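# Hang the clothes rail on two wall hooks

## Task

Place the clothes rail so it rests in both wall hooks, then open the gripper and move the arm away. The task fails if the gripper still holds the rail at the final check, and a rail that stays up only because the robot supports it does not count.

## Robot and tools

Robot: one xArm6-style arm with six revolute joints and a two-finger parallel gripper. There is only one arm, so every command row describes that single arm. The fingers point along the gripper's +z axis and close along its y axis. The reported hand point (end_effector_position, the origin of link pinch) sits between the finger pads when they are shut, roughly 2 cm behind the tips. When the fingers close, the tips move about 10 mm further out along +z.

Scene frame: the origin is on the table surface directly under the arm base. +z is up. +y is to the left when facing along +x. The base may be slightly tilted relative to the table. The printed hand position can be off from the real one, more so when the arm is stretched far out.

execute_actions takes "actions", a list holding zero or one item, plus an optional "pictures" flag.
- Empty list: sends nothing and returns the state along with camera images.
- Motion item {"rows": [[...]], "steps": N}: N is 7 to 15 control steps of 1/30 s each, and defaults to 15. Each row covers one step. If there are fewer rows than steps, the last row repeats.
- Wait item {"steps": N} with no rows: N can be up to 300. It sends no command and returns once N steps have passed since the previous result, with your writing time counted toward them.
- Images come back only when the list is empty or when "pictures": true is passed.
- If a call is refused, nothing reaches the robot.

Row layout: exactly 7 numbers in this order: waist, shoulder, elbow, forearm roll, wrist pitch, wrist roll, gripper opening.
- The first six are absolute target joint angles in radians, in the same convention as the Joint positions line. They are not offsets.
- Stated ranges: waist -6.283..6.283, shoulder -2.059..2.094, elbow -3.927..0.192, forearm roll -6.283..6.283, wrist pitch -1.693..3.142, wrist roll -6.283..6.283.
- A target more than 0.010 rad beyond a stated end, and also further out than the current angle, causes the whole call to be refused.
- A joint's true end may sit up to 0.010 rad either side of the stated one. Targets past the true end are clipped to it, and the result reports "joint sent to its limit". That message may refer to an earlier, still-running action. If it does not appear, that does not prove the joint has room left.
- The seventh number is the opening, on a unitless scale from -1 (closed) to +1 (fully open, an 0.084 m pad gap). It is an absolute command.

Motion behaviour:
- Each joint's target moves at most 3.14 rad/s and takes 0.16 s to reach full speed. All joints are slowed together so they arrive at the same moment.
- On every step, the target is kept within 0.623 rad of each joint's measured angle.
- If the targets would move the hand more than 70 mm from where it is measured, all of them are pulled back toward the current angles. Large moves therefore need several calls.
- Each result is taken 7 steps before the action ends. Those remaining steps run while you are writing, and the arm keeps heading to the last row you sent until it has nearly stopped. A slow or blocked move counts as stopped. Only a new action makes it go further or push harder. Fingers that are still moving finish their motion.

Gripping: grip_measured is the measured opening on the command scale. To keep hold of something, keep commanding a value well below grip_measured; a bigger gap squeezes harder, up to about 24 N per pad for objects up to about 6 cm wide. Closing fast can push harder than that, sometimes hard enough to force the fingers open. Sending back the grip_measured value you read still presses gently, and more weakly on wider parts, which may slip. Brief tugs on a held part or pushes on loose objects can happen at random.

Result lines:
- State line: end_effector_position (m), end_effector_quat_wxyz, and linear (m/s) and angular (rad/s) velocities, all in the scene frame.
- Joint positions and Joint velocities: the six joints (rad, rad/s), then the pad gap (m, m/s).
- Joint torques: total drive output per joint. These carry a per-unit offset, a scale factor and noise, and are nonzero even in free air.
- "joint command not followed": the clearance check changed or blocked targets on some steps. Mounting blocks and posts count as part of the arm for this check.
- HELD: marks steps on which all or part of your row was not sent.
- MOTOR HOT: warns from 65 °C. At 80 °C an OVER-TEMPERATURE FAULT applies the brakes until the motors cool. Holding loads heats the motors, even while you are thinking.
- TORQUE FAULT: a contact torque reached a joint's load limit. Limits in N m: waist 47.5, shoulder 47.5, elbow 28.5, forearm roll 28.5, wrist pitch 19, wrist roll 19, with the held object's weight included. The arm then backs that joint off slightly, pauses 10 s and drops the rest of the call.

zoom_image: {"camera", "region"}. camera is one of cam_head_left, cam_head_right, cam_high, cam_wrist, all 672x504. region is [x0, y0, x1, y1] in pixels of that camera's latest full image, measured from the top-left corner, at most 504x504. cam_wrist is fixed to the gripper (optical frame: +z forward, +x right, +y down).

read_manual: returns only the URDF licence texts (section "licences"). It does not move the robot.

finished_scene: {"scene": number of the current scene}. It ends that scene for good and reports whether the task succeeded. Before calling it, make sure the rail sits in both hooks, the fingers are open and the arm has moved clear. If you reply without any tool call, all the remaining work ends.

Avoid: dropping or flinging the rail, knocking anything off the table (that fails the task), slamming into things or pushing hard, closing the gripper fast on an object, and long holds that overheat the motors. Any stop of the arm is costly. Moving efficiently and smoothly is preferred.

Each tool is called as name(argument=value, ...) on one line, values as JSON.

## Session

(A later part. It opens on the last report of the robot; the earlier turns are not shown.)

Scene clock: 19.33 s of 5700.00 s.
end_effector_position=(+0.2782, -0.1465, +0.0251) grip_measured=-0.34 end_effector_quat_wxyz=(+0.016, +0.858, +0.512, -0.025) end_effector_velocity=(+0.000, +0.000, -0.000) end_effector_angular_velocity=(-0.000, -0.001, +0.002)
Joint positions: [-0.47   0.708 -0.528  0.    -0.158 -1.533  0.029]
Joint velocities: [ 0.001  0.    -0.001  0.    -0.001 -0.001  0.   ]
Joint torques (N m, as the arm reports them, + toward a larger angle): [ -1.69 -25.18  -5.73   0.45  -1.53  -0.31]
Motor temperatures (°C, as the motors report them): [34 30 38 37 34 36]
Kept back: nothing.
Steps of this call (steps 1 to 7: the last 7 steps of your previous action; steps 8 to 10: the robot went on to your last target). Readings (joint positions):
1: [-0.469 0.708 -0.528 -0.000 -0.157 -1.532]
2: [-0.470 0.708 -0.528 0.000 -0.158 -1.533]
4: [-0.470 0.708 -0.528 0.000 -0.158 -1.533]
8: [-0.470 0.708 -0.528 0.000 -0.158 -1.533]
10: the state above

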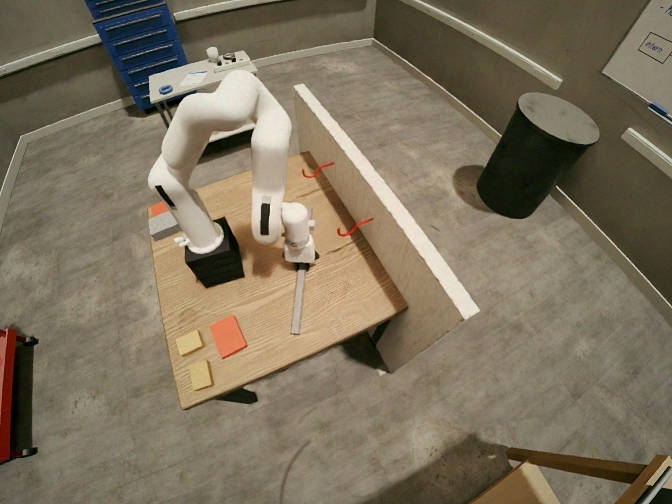

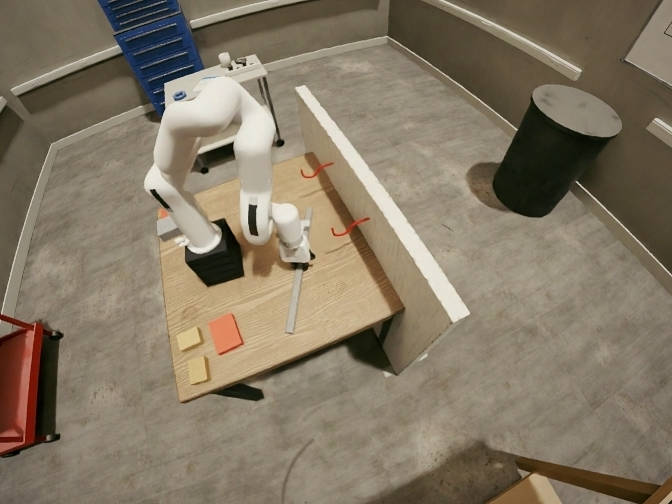

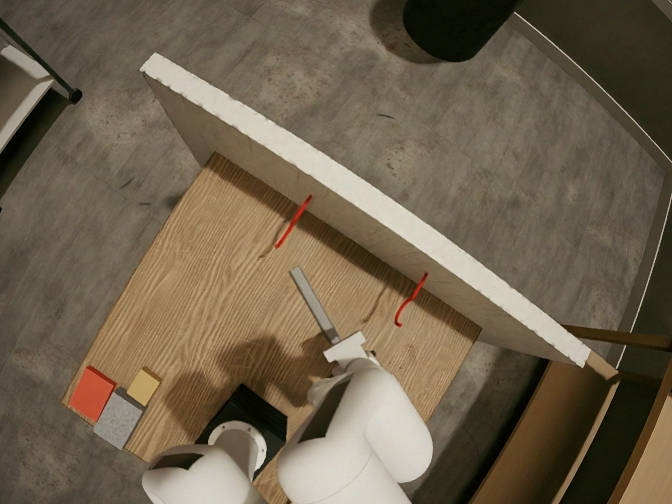

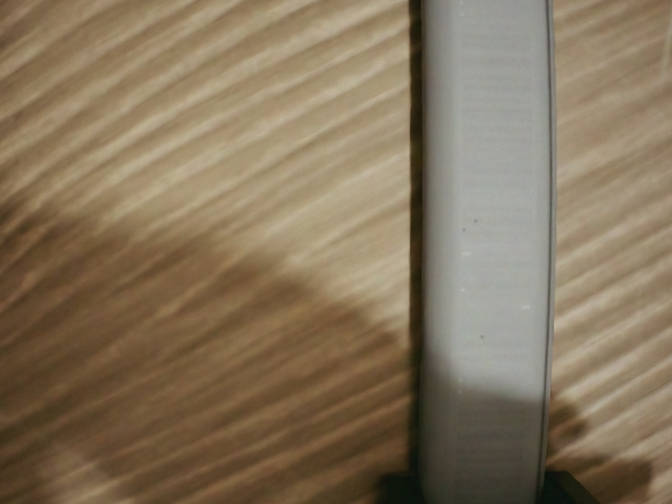

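execute_actions(actions=[{"rows": [[-0.4695,0.70,-0.525,0,-0.154,-1.5325,-1],[-0.4695,0.685,-0.518,0,-0.146,-1.5325,-1],[-0.4695,0.66,-0.506,0,-0.133,-1.5325,-1],[-0.4695,0.63,-0.493,0,-0.116,-1.5325,-1],[-0.4695,0.59,-0.476,0,-0.093,-1.5325,-1],[-0.4695,0.54,-0.457,0,-0.062,-1.5325,-1],[-0.4695,0.495,-0.441,0,-0.033,-1.5325,-1],[-0.4695,0.45,-0.425,0,-0.004,-1.5325,-1],[-0.4695,0.40,-0.409,0,0.030,-1.5325,-1],[-0.4695,0.35,-0.394,0,0.065,-1.5325,-1],[-0.4695,0.30,-0.382,0,0.103,-1.5325,-1],[-0.4695,0.25,-0.371,0,0.142,-1.5325,-1],[-0.4695,0.20,-0.360,0,0.181,-1.5325,-1],[-0.4695,0.145,-0.350,0,0.226,-1.5325,-1],[-0.4695,0.09,-0.341,0,0.272,-1.5325,-1]], "steps": 15}])

execute_actions(actions=[{"rows": [[-0.4695,0.034,-0.333,0,0.32,-1.5325,-1],[-0.4695,-0.015,-0.332,0,0.368,-1.5325,-1],[-0.4695,-0.065,-0.331,0,0.417,-1.5325,-1],[-0.4695,-0.11,-0.330,0,0.461,-1.5325,-1],[-0.465,-0.15,-0.333,0,0.504,-1.533,-1],[-0.455,-0.185,-0.338,0,0.543,-1.534,-1],[-0.44,-0.21,-0.345,0,0.575,-1.536,-1],[-0.42,-0.225,-0.357,0,0.600,-1.539,-1],[-0.40,-0.23,-0.372,0,0.619,-1.542,-1],[-0.38,-0.225,-0.39,0,0.630,-1.545,-1],[-0.36,-0.21,-0.412,0,0.636,-1.547,-1],[-0.34,-0.192,-0.436,0,0.640,-1.55,-1],[-0.32,-0.173,-0.46,0,0.644,-1.553,-1],[-0.30,-0.153,-0.485,0,0.648,-1.555,-1],[-0.28,-0.133,-0.51,0,0.652,-1.558,-1]], "steps": 15}], pictures=true)

Scene clock: 21.47 s of 5700.00 s.
end_effector_position=(+0.2790, -0.1457, +0.0439) grip_measured=-0.34 end_effector_quat_wxyz=(+0.016, +0.858, +0.512, -0.025) end_effector_velocity=(+0.004, +0.010, +0.192) end_effector_angular_velocity=(+0.001, +0.003, -0.002)
Joint positions: [-0.469  0.627 -0.493 -0.    -0.111 -1.532  0.029]
Joint velocities: [-0.002 -0.844  0.352  0.     0.496 -0.     0.   ]
Joint torques (N m, as the arm reports them, + toward a larger angle): [ -1.85 -32.9   -5.66   0.56  -1.44  -0.34]
Motor temperatures (°C, as the motors report them): [34 30 38 37 34 36]
Steps of this call (steps 1 to 15: the robot went on to your last target; steps 16 to 56: nothing new was sent; steps 57 to 64: the first 8 steps of this action). Readings (joint positions):
57: [-0.470 0.708 -0.529 0.000 -0.158 -1.533]
58: [-0.470 0.708 -0.529 0.000 -0.157 -1.533]
60: [-0.469 0.699 -0.526 -0.000 -0.153 -1.532]
64: the state above

Scene clock: 21.97 s of 5700.00 s.
end_effector_position=(+0.2807, -0.1360, +0.1919) grip_measured=-0.34 end_effector_quat_wxyz=(+0.016, +0.858, +0.513, -0.024) end_effector_velocity=(+0.013, +0.045, +0.316) end_effector_angular_velocity=(-0.002, -0.002, +0.098)
Joint positions: [-0.467 -0.041 -0.341  0.     0.401 -1.533  0.029]
Joint velocities: [ 0.088 -1.338  0.026  0.001  1.304 -0.011  0.   ]
Joint torques (N m, as the arm reports them, + toward a larger angle): [  0.12 -15.67 -14.99   0.3   -1.45  -0.39]
Motor temperatures (°C, as the motors report them): [34 30 38 37 34 36]
Steps of this call (steps 1 to 7: the last 7 steps of your previous action; steps 8 to 15: the first 8 steps of this action). Readings (joint positions):
8: [-0.469 0.304 -0.389 -0.000 0.105 -1.532]
9: [-0.469 0.255 -0.378 0.000 0.143 -1.532]
11: [-0.469 0.155 -0.359 0.000 0.224 -1.532]
15: the state above

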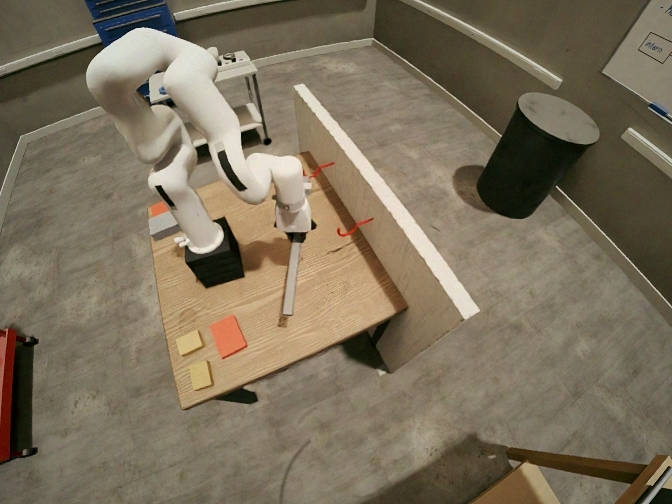

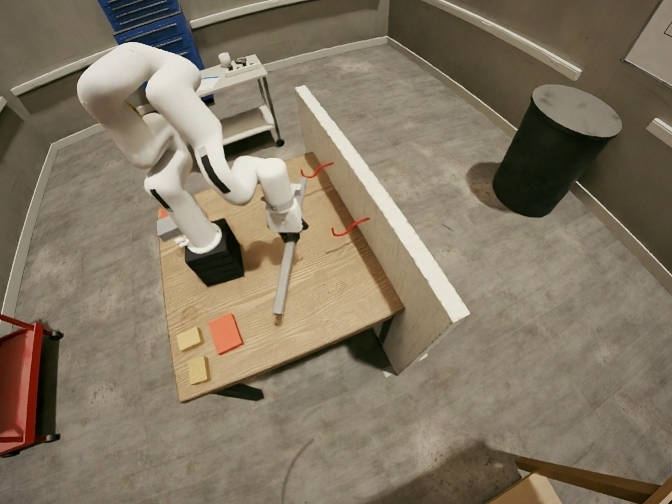

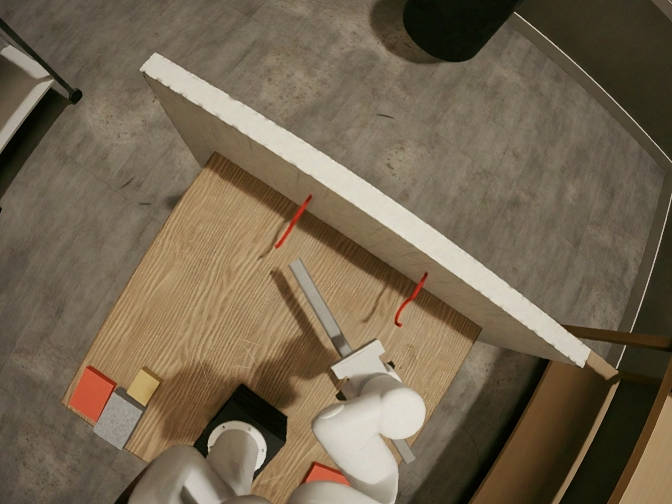

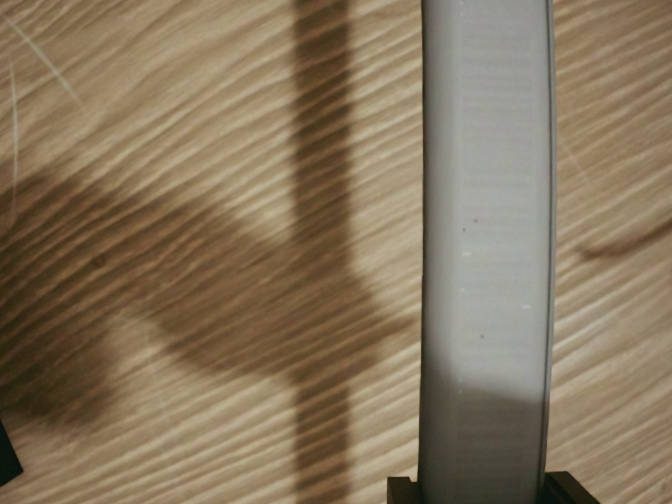

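Held well. Continue to above the hooks.

execute_actions(actions=[{"rows": [[-0.26,-0.11,-0.536,0,0.654,-1.561,-1],[-0.24,-0.086,-0.563,0,0.655,-1.563,-1],[-0.22,-0.062,-0.589,0,0.656,-1.566,-1],[-0.20,-0.038,-0.616,0,0.658,-1.569,-1],[-0.18,-0.014,-0.642,0,0.659,-1.571,-1],[-0.16,0.010,-0.669,0,0.660,-1.574,-1],[-0.14,0.034,-0.695,0,0.661,-1.577,-1],[-0.12,0.058,-0.722,0,0.662,-1.579,-1],[-0.10,0.082,-0.748,0,0.663,-1.582,-1],[-0.082,0.103,-0.772,0,0.664,-1.584,-1],[-0.066,0.122,-0.793,0,0.665,-1.586,-1],[-0.053,0.138,-0.811,0,0.666,-1.588,-1],[-0.043,0.150,-0.824,0,0.667,-1.590,-1],[-0.036,0.158,-0.833,0,0.667,-1.591,-1],[-0.032,0.163,-0.8386,0,0.6675,-1.591,-1]], "steps": 15}])

execute_actions(actions=[{"steps": 22}], pictures=true)

Scene clock: 22.67 s of 5700.00 s.
end_effector_position=(+0.3778, -0.0697, +0.2522) grip_measured=-0.34 end_effector_quat_wxyz=(+0.020, +0.773, +0.633, -0.024) end_effector_velocity=(+0.246, +0.158, -0.009) end_effector_angular_velocity=(-0.006, -0.017, +0.600)
Joint positions: [-0.208 -0.046 -0.606  0.     0.657 -1.568  0.029]
Joint velocities: [ 0.528  0.617 -0.704 -0.     0.031 -0.07   0.   ]
Joint torques (N m, as the arm reports them, + toward a larger angle): [ -0.69 -22.46 -18.47   0.25  -1.61  -0.41]
Motor temperatures (°C, as the motors report them): [34 30 38 37 34 36]
Steps of this call (steps 1 to 7: the last 7 steps of your previous action; steps 8 to 13: the robot went on to your last target; steps 14 to 21: the first 8 steps of this action). Readings (joint positions):
14: [-0.289 -0.137 -0.499 -0.000 0.647 -1.557]
15: [-0.285 -0.133 -0.504 0.000 0.649 -1.557]
17: [-0.268 -0.115 -0.525 0.000 0.652 -1.560]
21: the state above

Scene clock: 23.40 s of 5700.00 s.
end_effector_position=(+0.4518, -0.0046, +0.2406) grip_measured=-0.34 end_effector_quat_wxyz=(+0.022, +0.706, +0.707, -0.022) end_effector_velocity=(+0.002, +0.002, +0.000) end_effector_angular_velocity=(-0.000, -0.003, +0.005)
Joint positions: [-0.033  0.162 -0.838  0.     0.668 -1.591  0.029]
Joint velocities: [ 0.004  0.004 -0.007 -0.    -0.001 -0.001  0.   ]
Joint torques (N m, as the arm reports them, + toward a larger angle): [ -1.81 -30.22 -18.84   0.3   -1.41  -0.3 ]
Motor temperatures (°C, as the motors report them): [34 30 38 37 34 36]
Kept back: nothing.
Steps of this call (steps 1 to 7: the last 7 steps of your previous action; steps 8 to 22: the robot went on to your last target). Readings (joint positions):
1: [-0.190 -0.025 -0.630 0.000 0.658 -1.570]
2: [-0.172 -0.003 -0.654 -0.000 0.659 -1.572]
4: [-0.134 0.042 -0.704 -0.000 0.661 -1.577]
8: [-0.069 0.118 -0.789 -0.000 0.665 -1.586]
22: the state above

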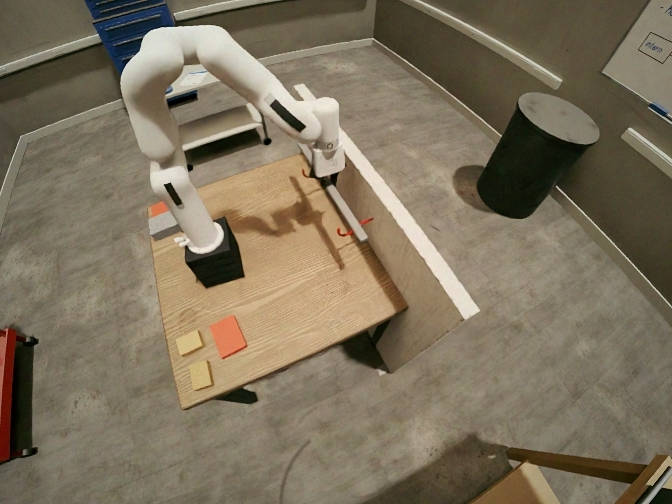

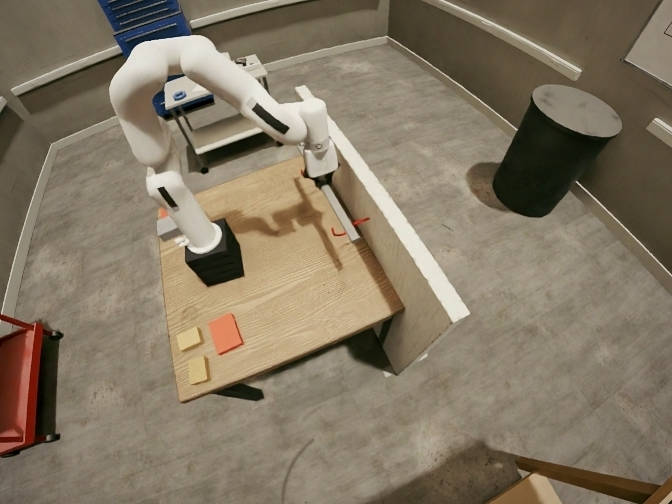

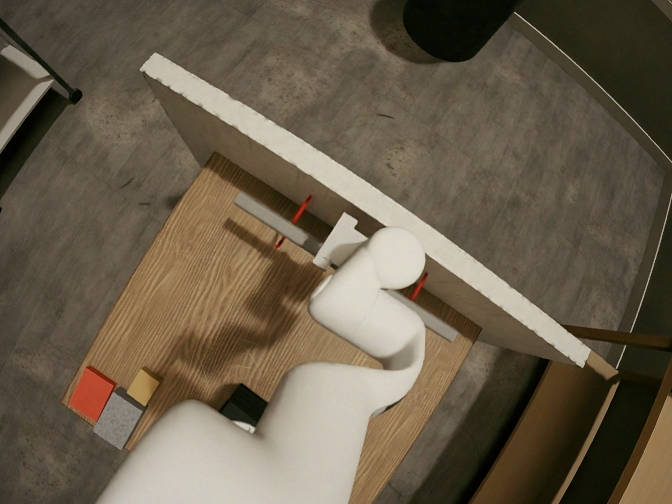

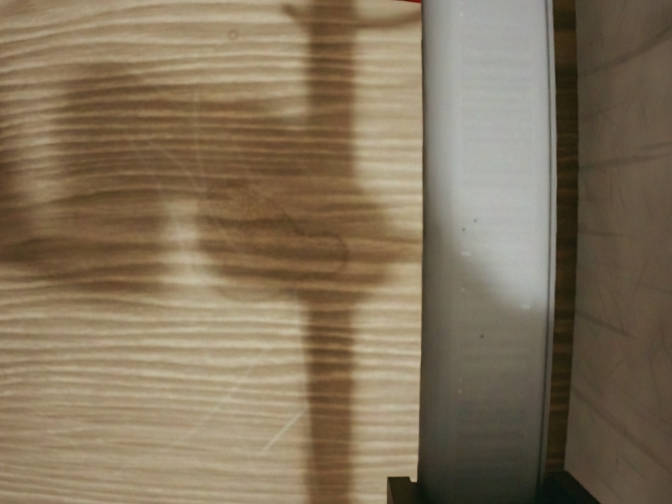

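execute_actions(actions=[{"rows": [[-0.032,0.172,-0.841,0,0.661,-1.591,-1],[-0.032,0.184,-0.844,0,0.652,-1.591,-1],[-0.032,0.198,-0.846,0,0.640,-1.591,-1],[-0.032,0.213,-0.847,0,0.626,-1.591,-1],[-0.032,0.229,-0.846,0,0.609,-1.591,-1],[-0.032,0.245,-0.845,0,0.592,-1.591,-1],[-0.032,0.2605,-0.8447,0,0.576,-1.591,-1],[-0.032,0.276,-0.8445,0,0.5605,-1.591,-1],[-0.032,0.292,-0.8446,0,0.5446,-1.591,-1],[-0.032,0.307,-0.845,0,0.530,-1.591,-1],[-0.032,0.321,-0.8453,0,0.5163,-1.591,-1],[-0.032,0.333,-0.8457,0,0.5047,-1.591,-1],[-0.032,0.343,-0.846,0,0.495,-1.591,-1],[-0.032,0.350,-0.8463,0,0.4883,-1.591,-1],[-0.032,0.3538,-0.8464,0,0.4846,-1.591,-1]], "steps": 15}])

execute_actions(actions=[{"steps": 20}], pictures=true)

zoom_image(camera="cam_head_left", region=[290, 150, 400, 260])

zoom_image(camera="cam_high", region=[220, 170, 480, 370])

Scene clock: 24.80 s of 5700.00 s.
end_effector_position=(+0.4560, -0.0054, +0.2235) grip_measured=-0.34 end_effector_quat_wxyz=(+0.023, +0.706, +0.707, -0.021) end_effector_velocity=(+0.006, -0.010, -0.152) end_effector_angular_velocity=(+0.000, +0.026, -0.001)
Joint positions: [-0.032  0.213 -0.845 -0.     0.622 -1.591  0.029]
Joint velocities: [ 0.     0.395  0.004 -0.    -0.373 -0.001 -0.   ]
Joint torques (N m, as the arm reports them, + toward a larger angle): [ -1.88 -28.98 -17.26   0.35  -1.45  -0.37]
Motor temperatures (°C, as the motors report them): [34 30 38 37 34 36]
Steps of this call (steps 1 to 15: the robot went on to your last target; steps 16 to 34: nothing new was sent; steps 35 to 42: the first 8 steps of this action). Readings (joint positions):
35: [-0.032 0.163 -0.839 0.000 0.667 -1.591]
36: [-0.032 0.164 -0.839 -0.000 0.666 -1.591]
38: [-0.032 0.172 -0.842 -0.000 0.660 -1.591]
42: the state above

Scene clock: 25.47 s of 5700.00 s.
end_effector_position=(+0.4572, -0.0087, +0.1711) grip_measured=-0.34 end_effector_quat_wxyz=(+0.023, +0.706, +0.707, -0.021) end_effector_velocity=(-0.002, -0.001, -0.003) end_effector_angular_velocity=(+0.000, +0.004, -0.003)
Joint positions: [-0.032  0.353 -0.847 -0.     0.485 -1.591  0.029]
Joint velocities: [-0.002  0.007  0.002 -0.    -0.005  0.001 -0.   ]
Joint torques (N m, as the arm reports them, + toward a larger angle): [ -2.07 -32.72 -16.37   0.39  -1.44  -0.33]
Motor temperatures (°C, as the motors report them): [34 30 38 37 34 36]
Kept back: nothing.
Steps of this call (steps 1 to 7: the last 7 steps of your previous action; steps 8 to 20: the robot went on to your last target). Readings (joint positions):
1: [-0.032 0.227 -0.845 -0.000 0.609 -1.591]
2: [-0.032 0.241 -0.844 -0.000 0.596 -1.591]
4: [-0.032 0.270 -0.844 0.000 0.567 -1.591]
8: [-0.032 0.323 -0.845 0.000 0.516 -1.591]
20: the state above

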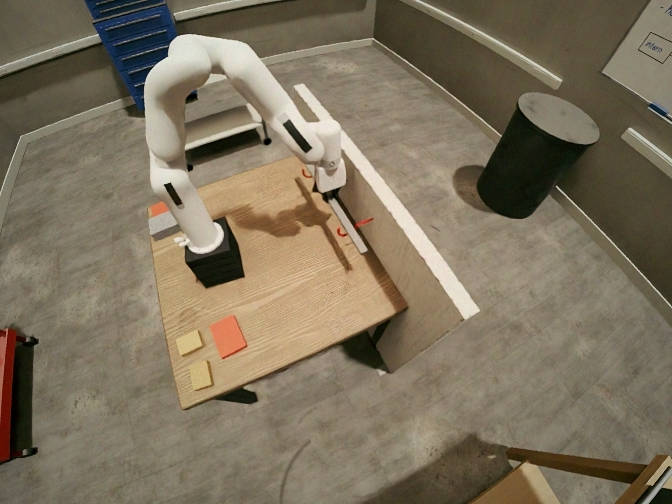

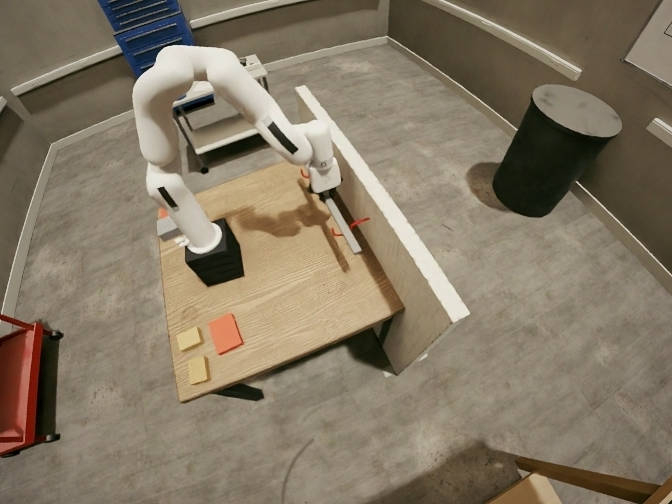

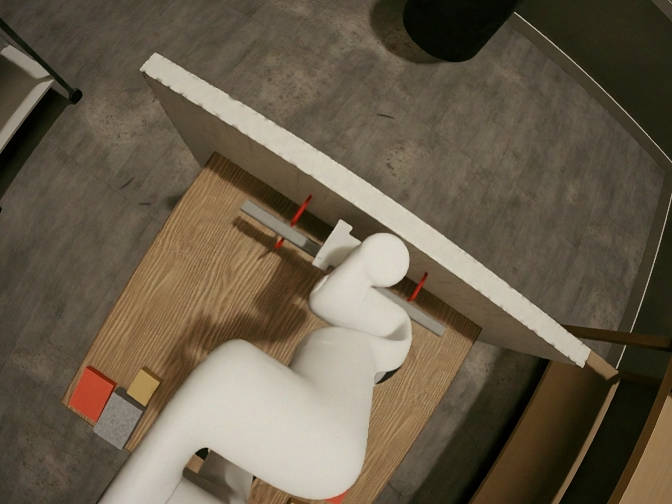

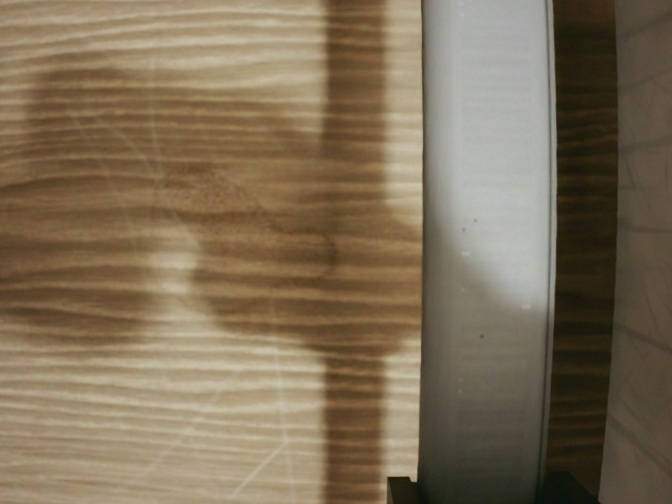

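Region (290, 150, 400, 260) of cam_head_left's 672x504 image, scaled by 4.582, with more detail than that image has.

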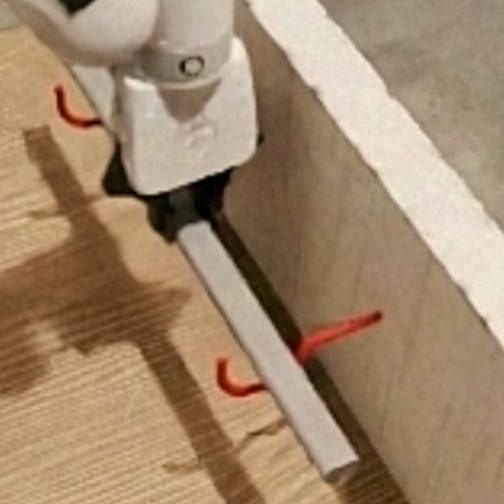

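Region (220, 170, 480, 370) of cam_high's 672x504 image, scaled by 1.938, with more detail than that image has; it fills the top 388 rows of this view, and the rest is white.

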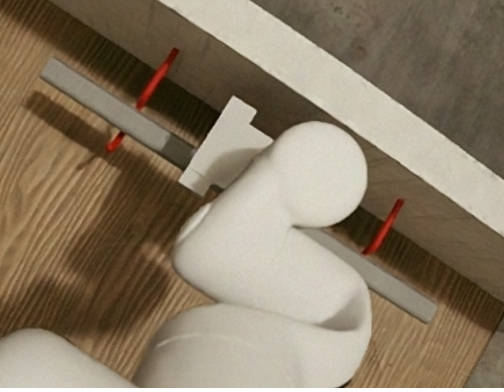

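execute_actions(actions=[{"rows": [[-0.032,0.353,-0.843,0,0.482,-1.591,-1],[-0.032,0.353,-0.839,0,0.478,-1.591,-1],[-0.032,0.354,-0.835,0,0.473,-1.591,-1],[-0.032,0.357,-0.832,0,0.467,-1.591,-1],[-0.032,0.362,-0.831,0,0.461,-1.591,-1],[-0.032,0.367,-0.831,0,0.456,-1.591,-1],[-0.032,0.372,-0.831,0,0.451,-1.591,-1],[-0.032,0.377,-0.831,0,0.446,-1.591,-1],[-0.032,0.382,-0.8313,0,0.4413,-1.591,-1],[-0.032,0.386,-0.8315,0,0.4375,-1.591,-1],[-0.032,0.390,-0.8316,0,0.4336,-1.591,-1],[-0.032,0.3929,-0.8317,0,0.4308,-1.591,-1]], "steps": 12}])

execute_actions(actions=[{"steps": 20}], pictures=true)

zoom_image(camera="cam_head_left", region=[290, 150, 400, 260])

zoom_image(camera="cam_high", region=[230, 180, 330, 270])

Scene clock: 27.57 s of 5700.00 s.
end_effector_position=(+0.4557, -0.0087, +0.1694) grip_measured=-0.34 end_effector_quat_wxyz=(+0.023, +0.706, +0.707, -0.021) end_effector_velocity=(-0.019, -0.001, -0.025) end_effector_angular_velocity=(-0.000, -0.003, +0.001)
Joint positions: [-0.032  0.354 -0.841 -0.     0.478 -1.591  0.029]
Joint velocities: [ 0.     0.024  0.07   0.    -0.096 -0.    -0.   ]
Joint torques (N m, as the arm reports them, + toward a larger angle): [ -1.99 -30.86 -15.71   0.32  -1.37  -0.35]
Motor temperatures (°C, as the motors report them): [34 30 38 37 34 36]
Steps of this call (steps 1 to 15: the robot went on to your last target; steps 16 to 58: nothing new was sent; steps 59 to 63: the first 5 steps of this action). Readings (joint positions):
59: [-0.032 0.354 -0.846 -0.000 0.485 -1.591]
60: [-0.032 0.354 -0.846 0.000 0.484 -1.591]
62: [-0.032 0.353 -0.843 -0.000 0.481 -1.591]
63: the state above

Scene clock: 28.23 s of 5700.00 s.
end_effector_position=(+0.4520, -0.0097, +0.1528) grip_measured=-0.34 end_effector_quat_wxyz=(+0.022, +0.706, +0.707, -0.022) end_effector_velocity=(-0.000, +0.000, -0.001) end_effector_angular_velocity=(+0.000, -0.000, -0.000)
Joint positions: [-0.032  0.392 -0.832  0.     0.431 -1.591  0.029]
Joint velocities: [ 0.     0.002  0.001  0.    -0.003  0.     0.   ]
Joint torques (N m, as the arm reports them, + toward a larger angle): [ -1.91 -32.72 -15.39   0.37  -1.41  -0.34]
Motor temperatures (°C, as the motors report them): [34 30 38 37 34 36]
Kept back: nothing.
Steps of this call (steps 1 to 7: the last 7 steps of your previous action; steps 8 to 20: the robot went on to your last target). Readings (joint positions):
1: [-0.032 0.355 -0.839 -0.000 0.474 -1.591]
2: [-0.032 0.357 -0.836 0.000 0.470 -1.591]
4: [-0.032 0.364 -0.834 0.000 0.462 -1.591]
8: [-0.032 0.381 -0.832 0.000 0.444 -1.591]
20: the state above

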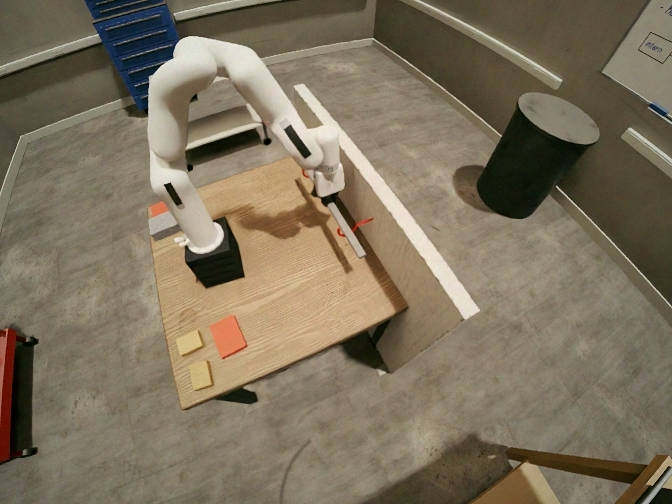

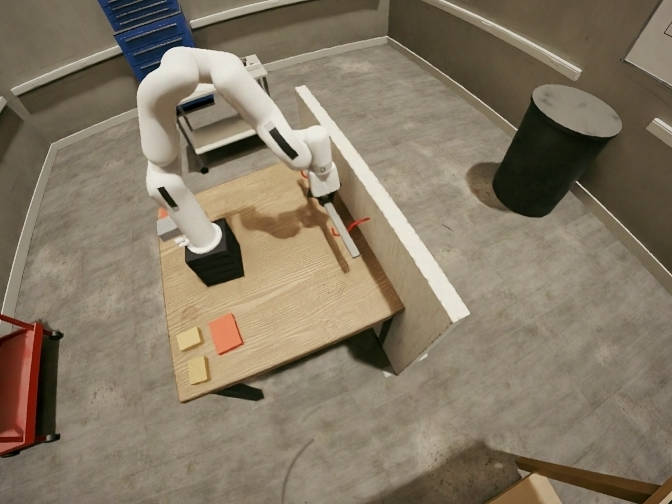

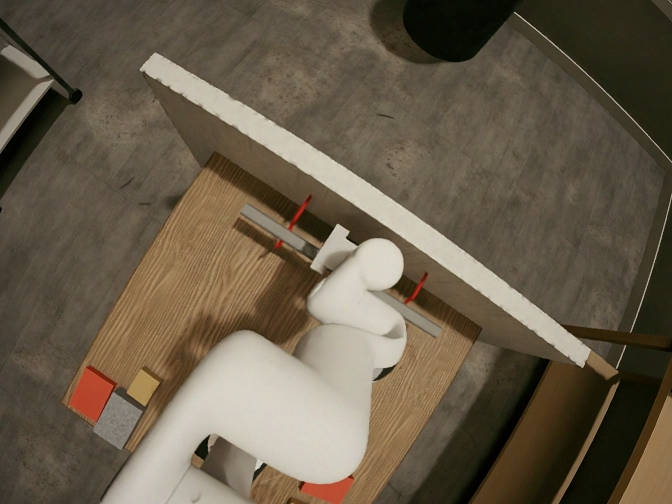

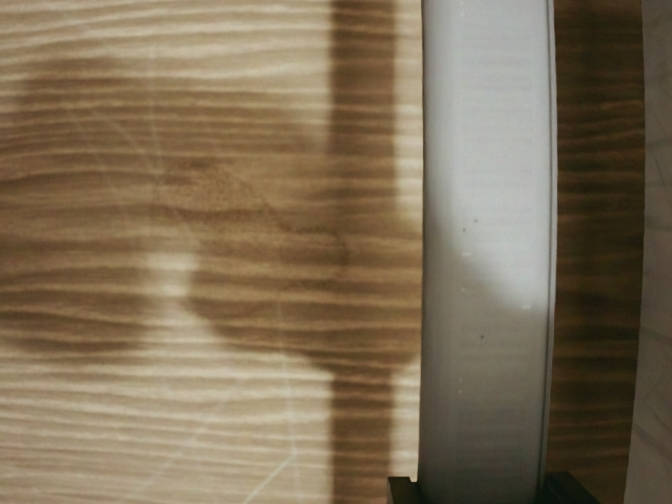

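Region (290, 150, 400, 260) of cam_head_left's 672x504 image, scaled by 4.582, with more detail than that image has.

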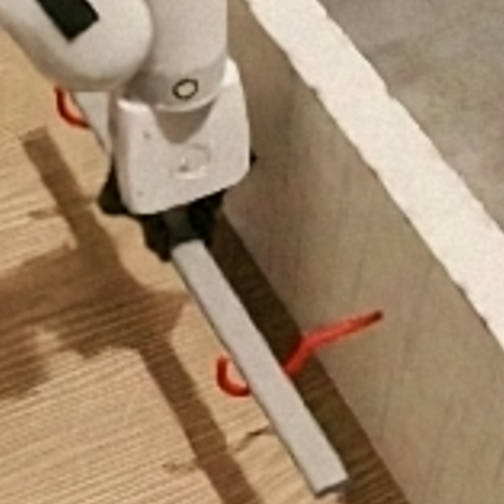

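Region (230, 180, 330, 270) of cam_high's 672x504 image, scaled by 5.040, with more detail than that image has; it fills the top 454 rows of this view, and the rest is white.

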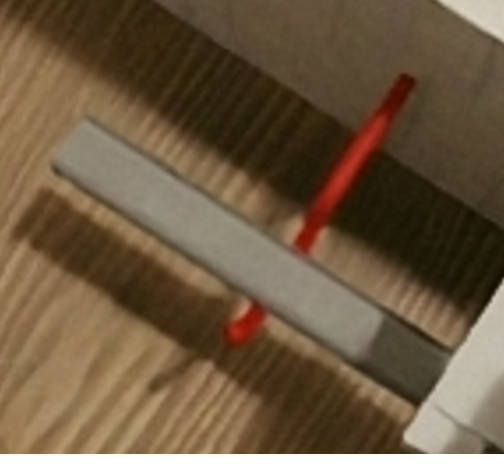

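execute_actions(actions=[{"rows": [[-0.032,0.395,-0.832,0,0.429,-1.591,-1],[-0.032,0.3975,-0.8323,0,0.4268,-1.591,-1],[-0.032,0.400,-0.8326,0,0.4246,-1.591,-1],[-0.032,0.4025,-0.833,0,0.4225,-1.591,-1],[-0.032,0.405,-0.8333,0,0.4203,-1.591,-1],[-0.032,0.4075,-0.8337,0,0.4182,-1.591,-1]], "steps": 8}])

execute_actions(actions=[{"steps": 18}])

Scene clock: 28.60 s of 5700.00 s.
end_effector_position=(+0.4519, -0.0097, +0.1526) grip_measured=-0.34 end_effector_quat_wxyz=(+0.022, +0.706, +0.707, -0.022) end_effector_velocity=(+0.001, -0.000, -0.000) end_effector_angular_velocity=(-0.000, -0.002, +0.001)
Joint positions: [-0.032  0.393 -0.832  0.     0.431 -1.591  0.029]
Joint velocities: [ 0.     0.002 -0.     0.    -0.004 -0.001  0.   ]
Joint torques (N m, as the arm reports them, + toward a larger angle): [ -2.06 -32.19 -15.32   0.31  -1.46  -0.34]
Motor temperatures (°C, as the motors report them): [34 30 38 37 34 36]
Steps of this call (steps 1 to 10: the robot went on to your last target; step 11: the first step of this action). Readings (joint positions):
11: the state above

Scene clock: 29.20 s of 5700.00 s.
end_effector_position=(+0.4524, -0.0100, +0.1482) grip_measured=-0.34 end_effector_quat_wxyz=(+0.023, +0.706, +0.707, -0.021) end_effector_velocity=(-0.001, +0.000, -0.001) end_effector_angular_velocity=(+0.000, +0.004, -0.000)
Joint positions: [-0.032  0.406 -0.834 -0.     0.418 -1.591  0.029]
Joint velocities: [ 0.001  0.002  0.    -0.     0.001  0.001  0.   ]
Joint torques (N m, as the arm reports them, + toward a larger angle): [ -2.04 -22.32 -13.09   0.26  -2.05  -0.4 ]
Motor temperatures (°C, as the motors report them): [34 30 38 37 34 36]
Kept back: nothing.
Steps of this call (steps 1 to 7: the last 7 steps of your previous action; steps 8 to 18: the robot went on to your last target). Readings (joint positions):
1: [-0.032 0.393 -0.832 0.000 0.430 -1.591]
2: [-0.032 0.394 -0.832 -0.000 0.430 -1.591]
4: [-0.032 0.396 -0.833 0.000 0.427 -1.591]
8: [-0.032 0.401 -0.834 0.000 0.423 -1.591]
18: the state above

execute_actions(actions=[{"rows": [[-0.032,0.404,-0.8332,0,0.421,-1.591,-0.7],[-0.032,0.404,-0.8332,0,0.421,-1.591,-0.45],[-0.032,0.404,-0.8332,0,0.421,-1.591,-0.33],[-0.032,0.404,-0.8332,0,0.421,-1.591,-0.25],[-0.032,0.404,-0.8332,0,0.421,-1.591,-0.15],[-0.032,0.404,-0.8332,0,0.421,-1.591,-0.05],[-0.032,0.404,-0.8332,0,0.421,-1.591,0.05],[-0.032,0.404,-0.8332,0,0.421,-1.591,0.15],[-0.032,0.404,-0.8332,0,0.421,-1.591,0.25],[-0.032,0.395,-0.832,0,0.429,-1.591,0.25],[-0.032,0.38,-0.831,0,0.443,-1.591,0.25],[-0.032,0.36,-0.831,0,0.463,-1.591,0.25],[-0.032,0.335,-0.831,0,0.488,-1.591,0.25],[-0.032,0.305,-0.831,0,0.518,-1.591,0.25],[-0.032,0.27,-0.831,0,0.553,-1.591,0.25]], "steps": 15}])

execute_actions(actions=[{"rows": [[-0.032,0.23,-0.828,0,0.59,-1.591,0.25],[-0.032,0.19,-0.822,0,0.624,-1.591,0.25],[-0.032,0.15,-0.81,0,0.652,-1.591,0.25],[-0.032,0.10,-0.79,0,0.682,-1.591,0.25],[-0.032,0.05,-0.76,0,0.702,-1.591,0.25],[-0.032,0.0,-0.73,0,0.722,-1.591,0.25],[-0.032,-0.05,-0.70,0,0.742,-1.591,0.25],[-0.032,-0.10,-0.67,0,0.762,-1.591,0.25],[-0.032,-0.15,-0.64,0,0.782,-1.591,0.25],[-0.032,-0.20,-0.61,0,0.802,-1.591,0.25],[-0.032,-0.24,-0.585,0,0.817,-1.591,0.25],[-0.032,-0.27,-0.565,0,0.827,-1.591,0.25],[-0.032,-0.29,-0.555,0,0.837,-1.591,0.25]], "steps": 15}])

execute_actions(actions=[{"steps": 15}], pictures=true)

Scene clock: 30.37 s of 5700.00 s.
end_effector_position=(+0.4491, -0.0101, +0.1461) grip_measured=+0.00 end_effector_quat_wxyz=(+0.020, +0.706, +0.707, -0.024) end_effector_velocity=(-0.006, +0.000, -0.002) end_effector_angular_velocity=(+0.000, +0.015, -0.001)
Joint positions: [-0.032  0.408 -0.83  -0.     0.421 -1.591  0.044]
Joint velocities: [ 0.    -0.002  0.009  0.     0.008  0.001  0.132]
Joint torques (N m, as the arm reports them, + toward a larger angle): [ -2.   -32.55 -15.43   0.44  -1.39  -0.33]
Motor temperatures (°C, as the motors report them): [34 30 38 37 34 36]
Steps of this call (steps 1 to 15: the robot went on to your last target; steps 16 to 27: nothing new was sent; steps 28 to 35: the first 8 steps of this action). Readings (joint positions):
28: [-0.032 0.407 -0.834 -0.000 0.418 -1.591]
29: [-0.032 0.407 -0.834 -0.000 0.418 -1.591]
31: [-0.032 0.407 -0.834 -0.000 0.419 -1.591]
35: the state above

Scene clock: 30.87 s of 5700.00 s.
end_effector_position=(+0.4412, -0.0042, +0.2385) grip_measured=+0.24 end_effector_quat_wxyz=(+0.024, +0.706, +0.707, -0.020) end_effector_velocity=(-0.175, +0.022, +0.302) end_effector_angular_velocity=(-0.000, -0.007, +0.000)
Joint positions: [-0.032  0.134 -0.791 -0.     0.644 -1.591  0.054]
Joint velocities: [-0.001 -1.223  0.521 -0.     0.695 -0.001  0.   ]
Joint torques (N m, as the arm reports them, + toward a larger angle): [ -1.77 -27.18 -13.73   0.28  -1.06  -0.4 ]
Motor temperatures (°C, as the motors report them): [34 30 38 37 34 36]
Steps of this call (steps 1 to 7: the last 7 steps of your previous action; steps 8 to 15: the first 8 steps of this action). Readings (joint positions):
8: [-0.032 0.355 -0.830 -0.000 0.472 -1.591]
9: [-0.032 0.333 -0.830 -0.000 0.493 -1.591]
11: [-0.032 0.279 -0.828 -0.000 0.542 -1.591]
15: the state above

Scene clock: 31.37 s of 5700.00 s.
end_effector_position=(+0.3580, +0.0015, +0.3048) grip_measured=+0.24 end_effector_quat_wxyz=(+0.022, +0.706, +0.707, -0.022) end_effector_velocity=(-0.017, +0.000, +0.008) end_effector_angular_velocity=(-0.000, +0.002, -0.002)
Joint positions: [-0.032 -0.28  -0.56   0.     0.833 -1.591  0.054]
Joint velocities: [-0.002 -0.078  0.045 -0.     0.036  0.    -0.   ]
Joint torques (N m, as the arm reports them, + toward a larger angle): [ -1.41 -17.54 -19.22   0.34  -1.39  -0.33]
Motor temperatures (°C, as the motors report them): [34 30 38 37 34 36]
Kept back: nothing.
Steps of this call (steps 1 to 7: the last 7 steps of your previous action; steps 8 to 15: the robot went on to your last target). Readings (joint positions):
1: [-0.032 0.093 -0.772 -0.000 0.666 -1.591]
2: [-0.032 0.050 -0.750 -0.000 0.688 -1.591]
4: [-0.032 -0.036 -0.702 -0.000 0.728 -1.591]
8: [-0.032 -0.201 -0.607 0.000 0.798 -1.591]
15: the state above

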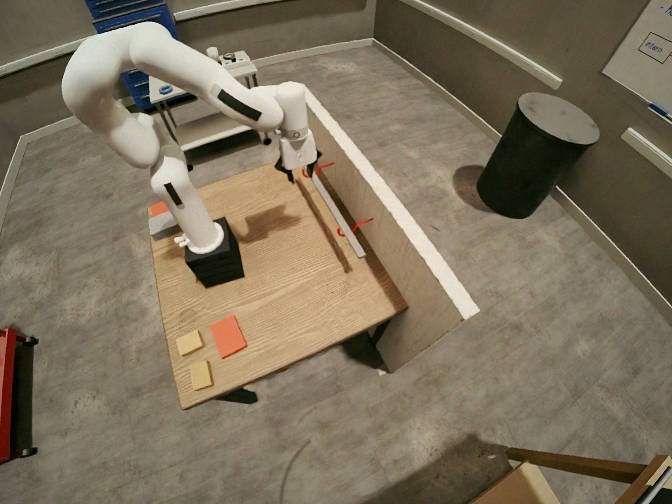

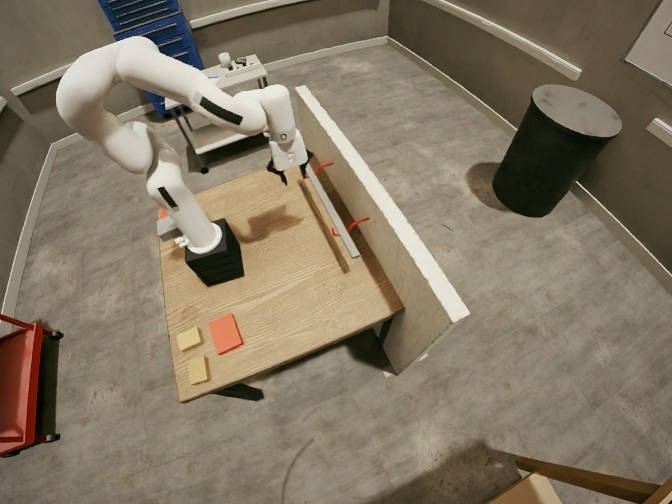

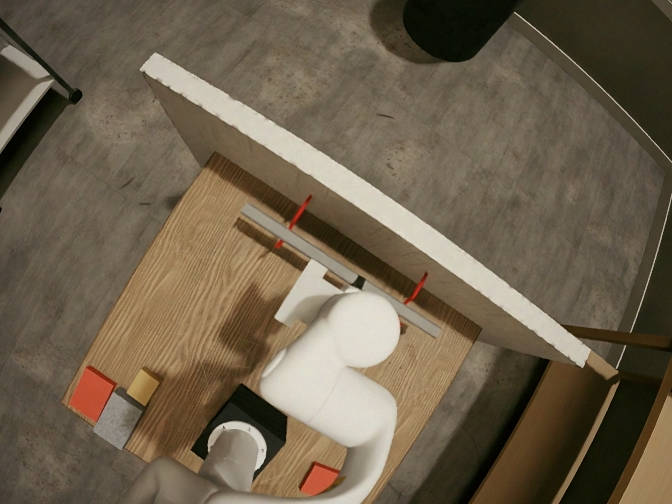

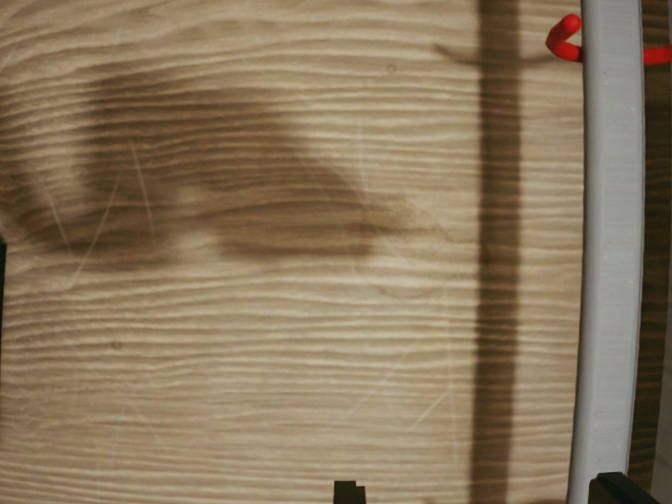

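The rail rests in both hooks and the arm is clear.

finished_scene(scene=1)

The scene is finished: the task was done.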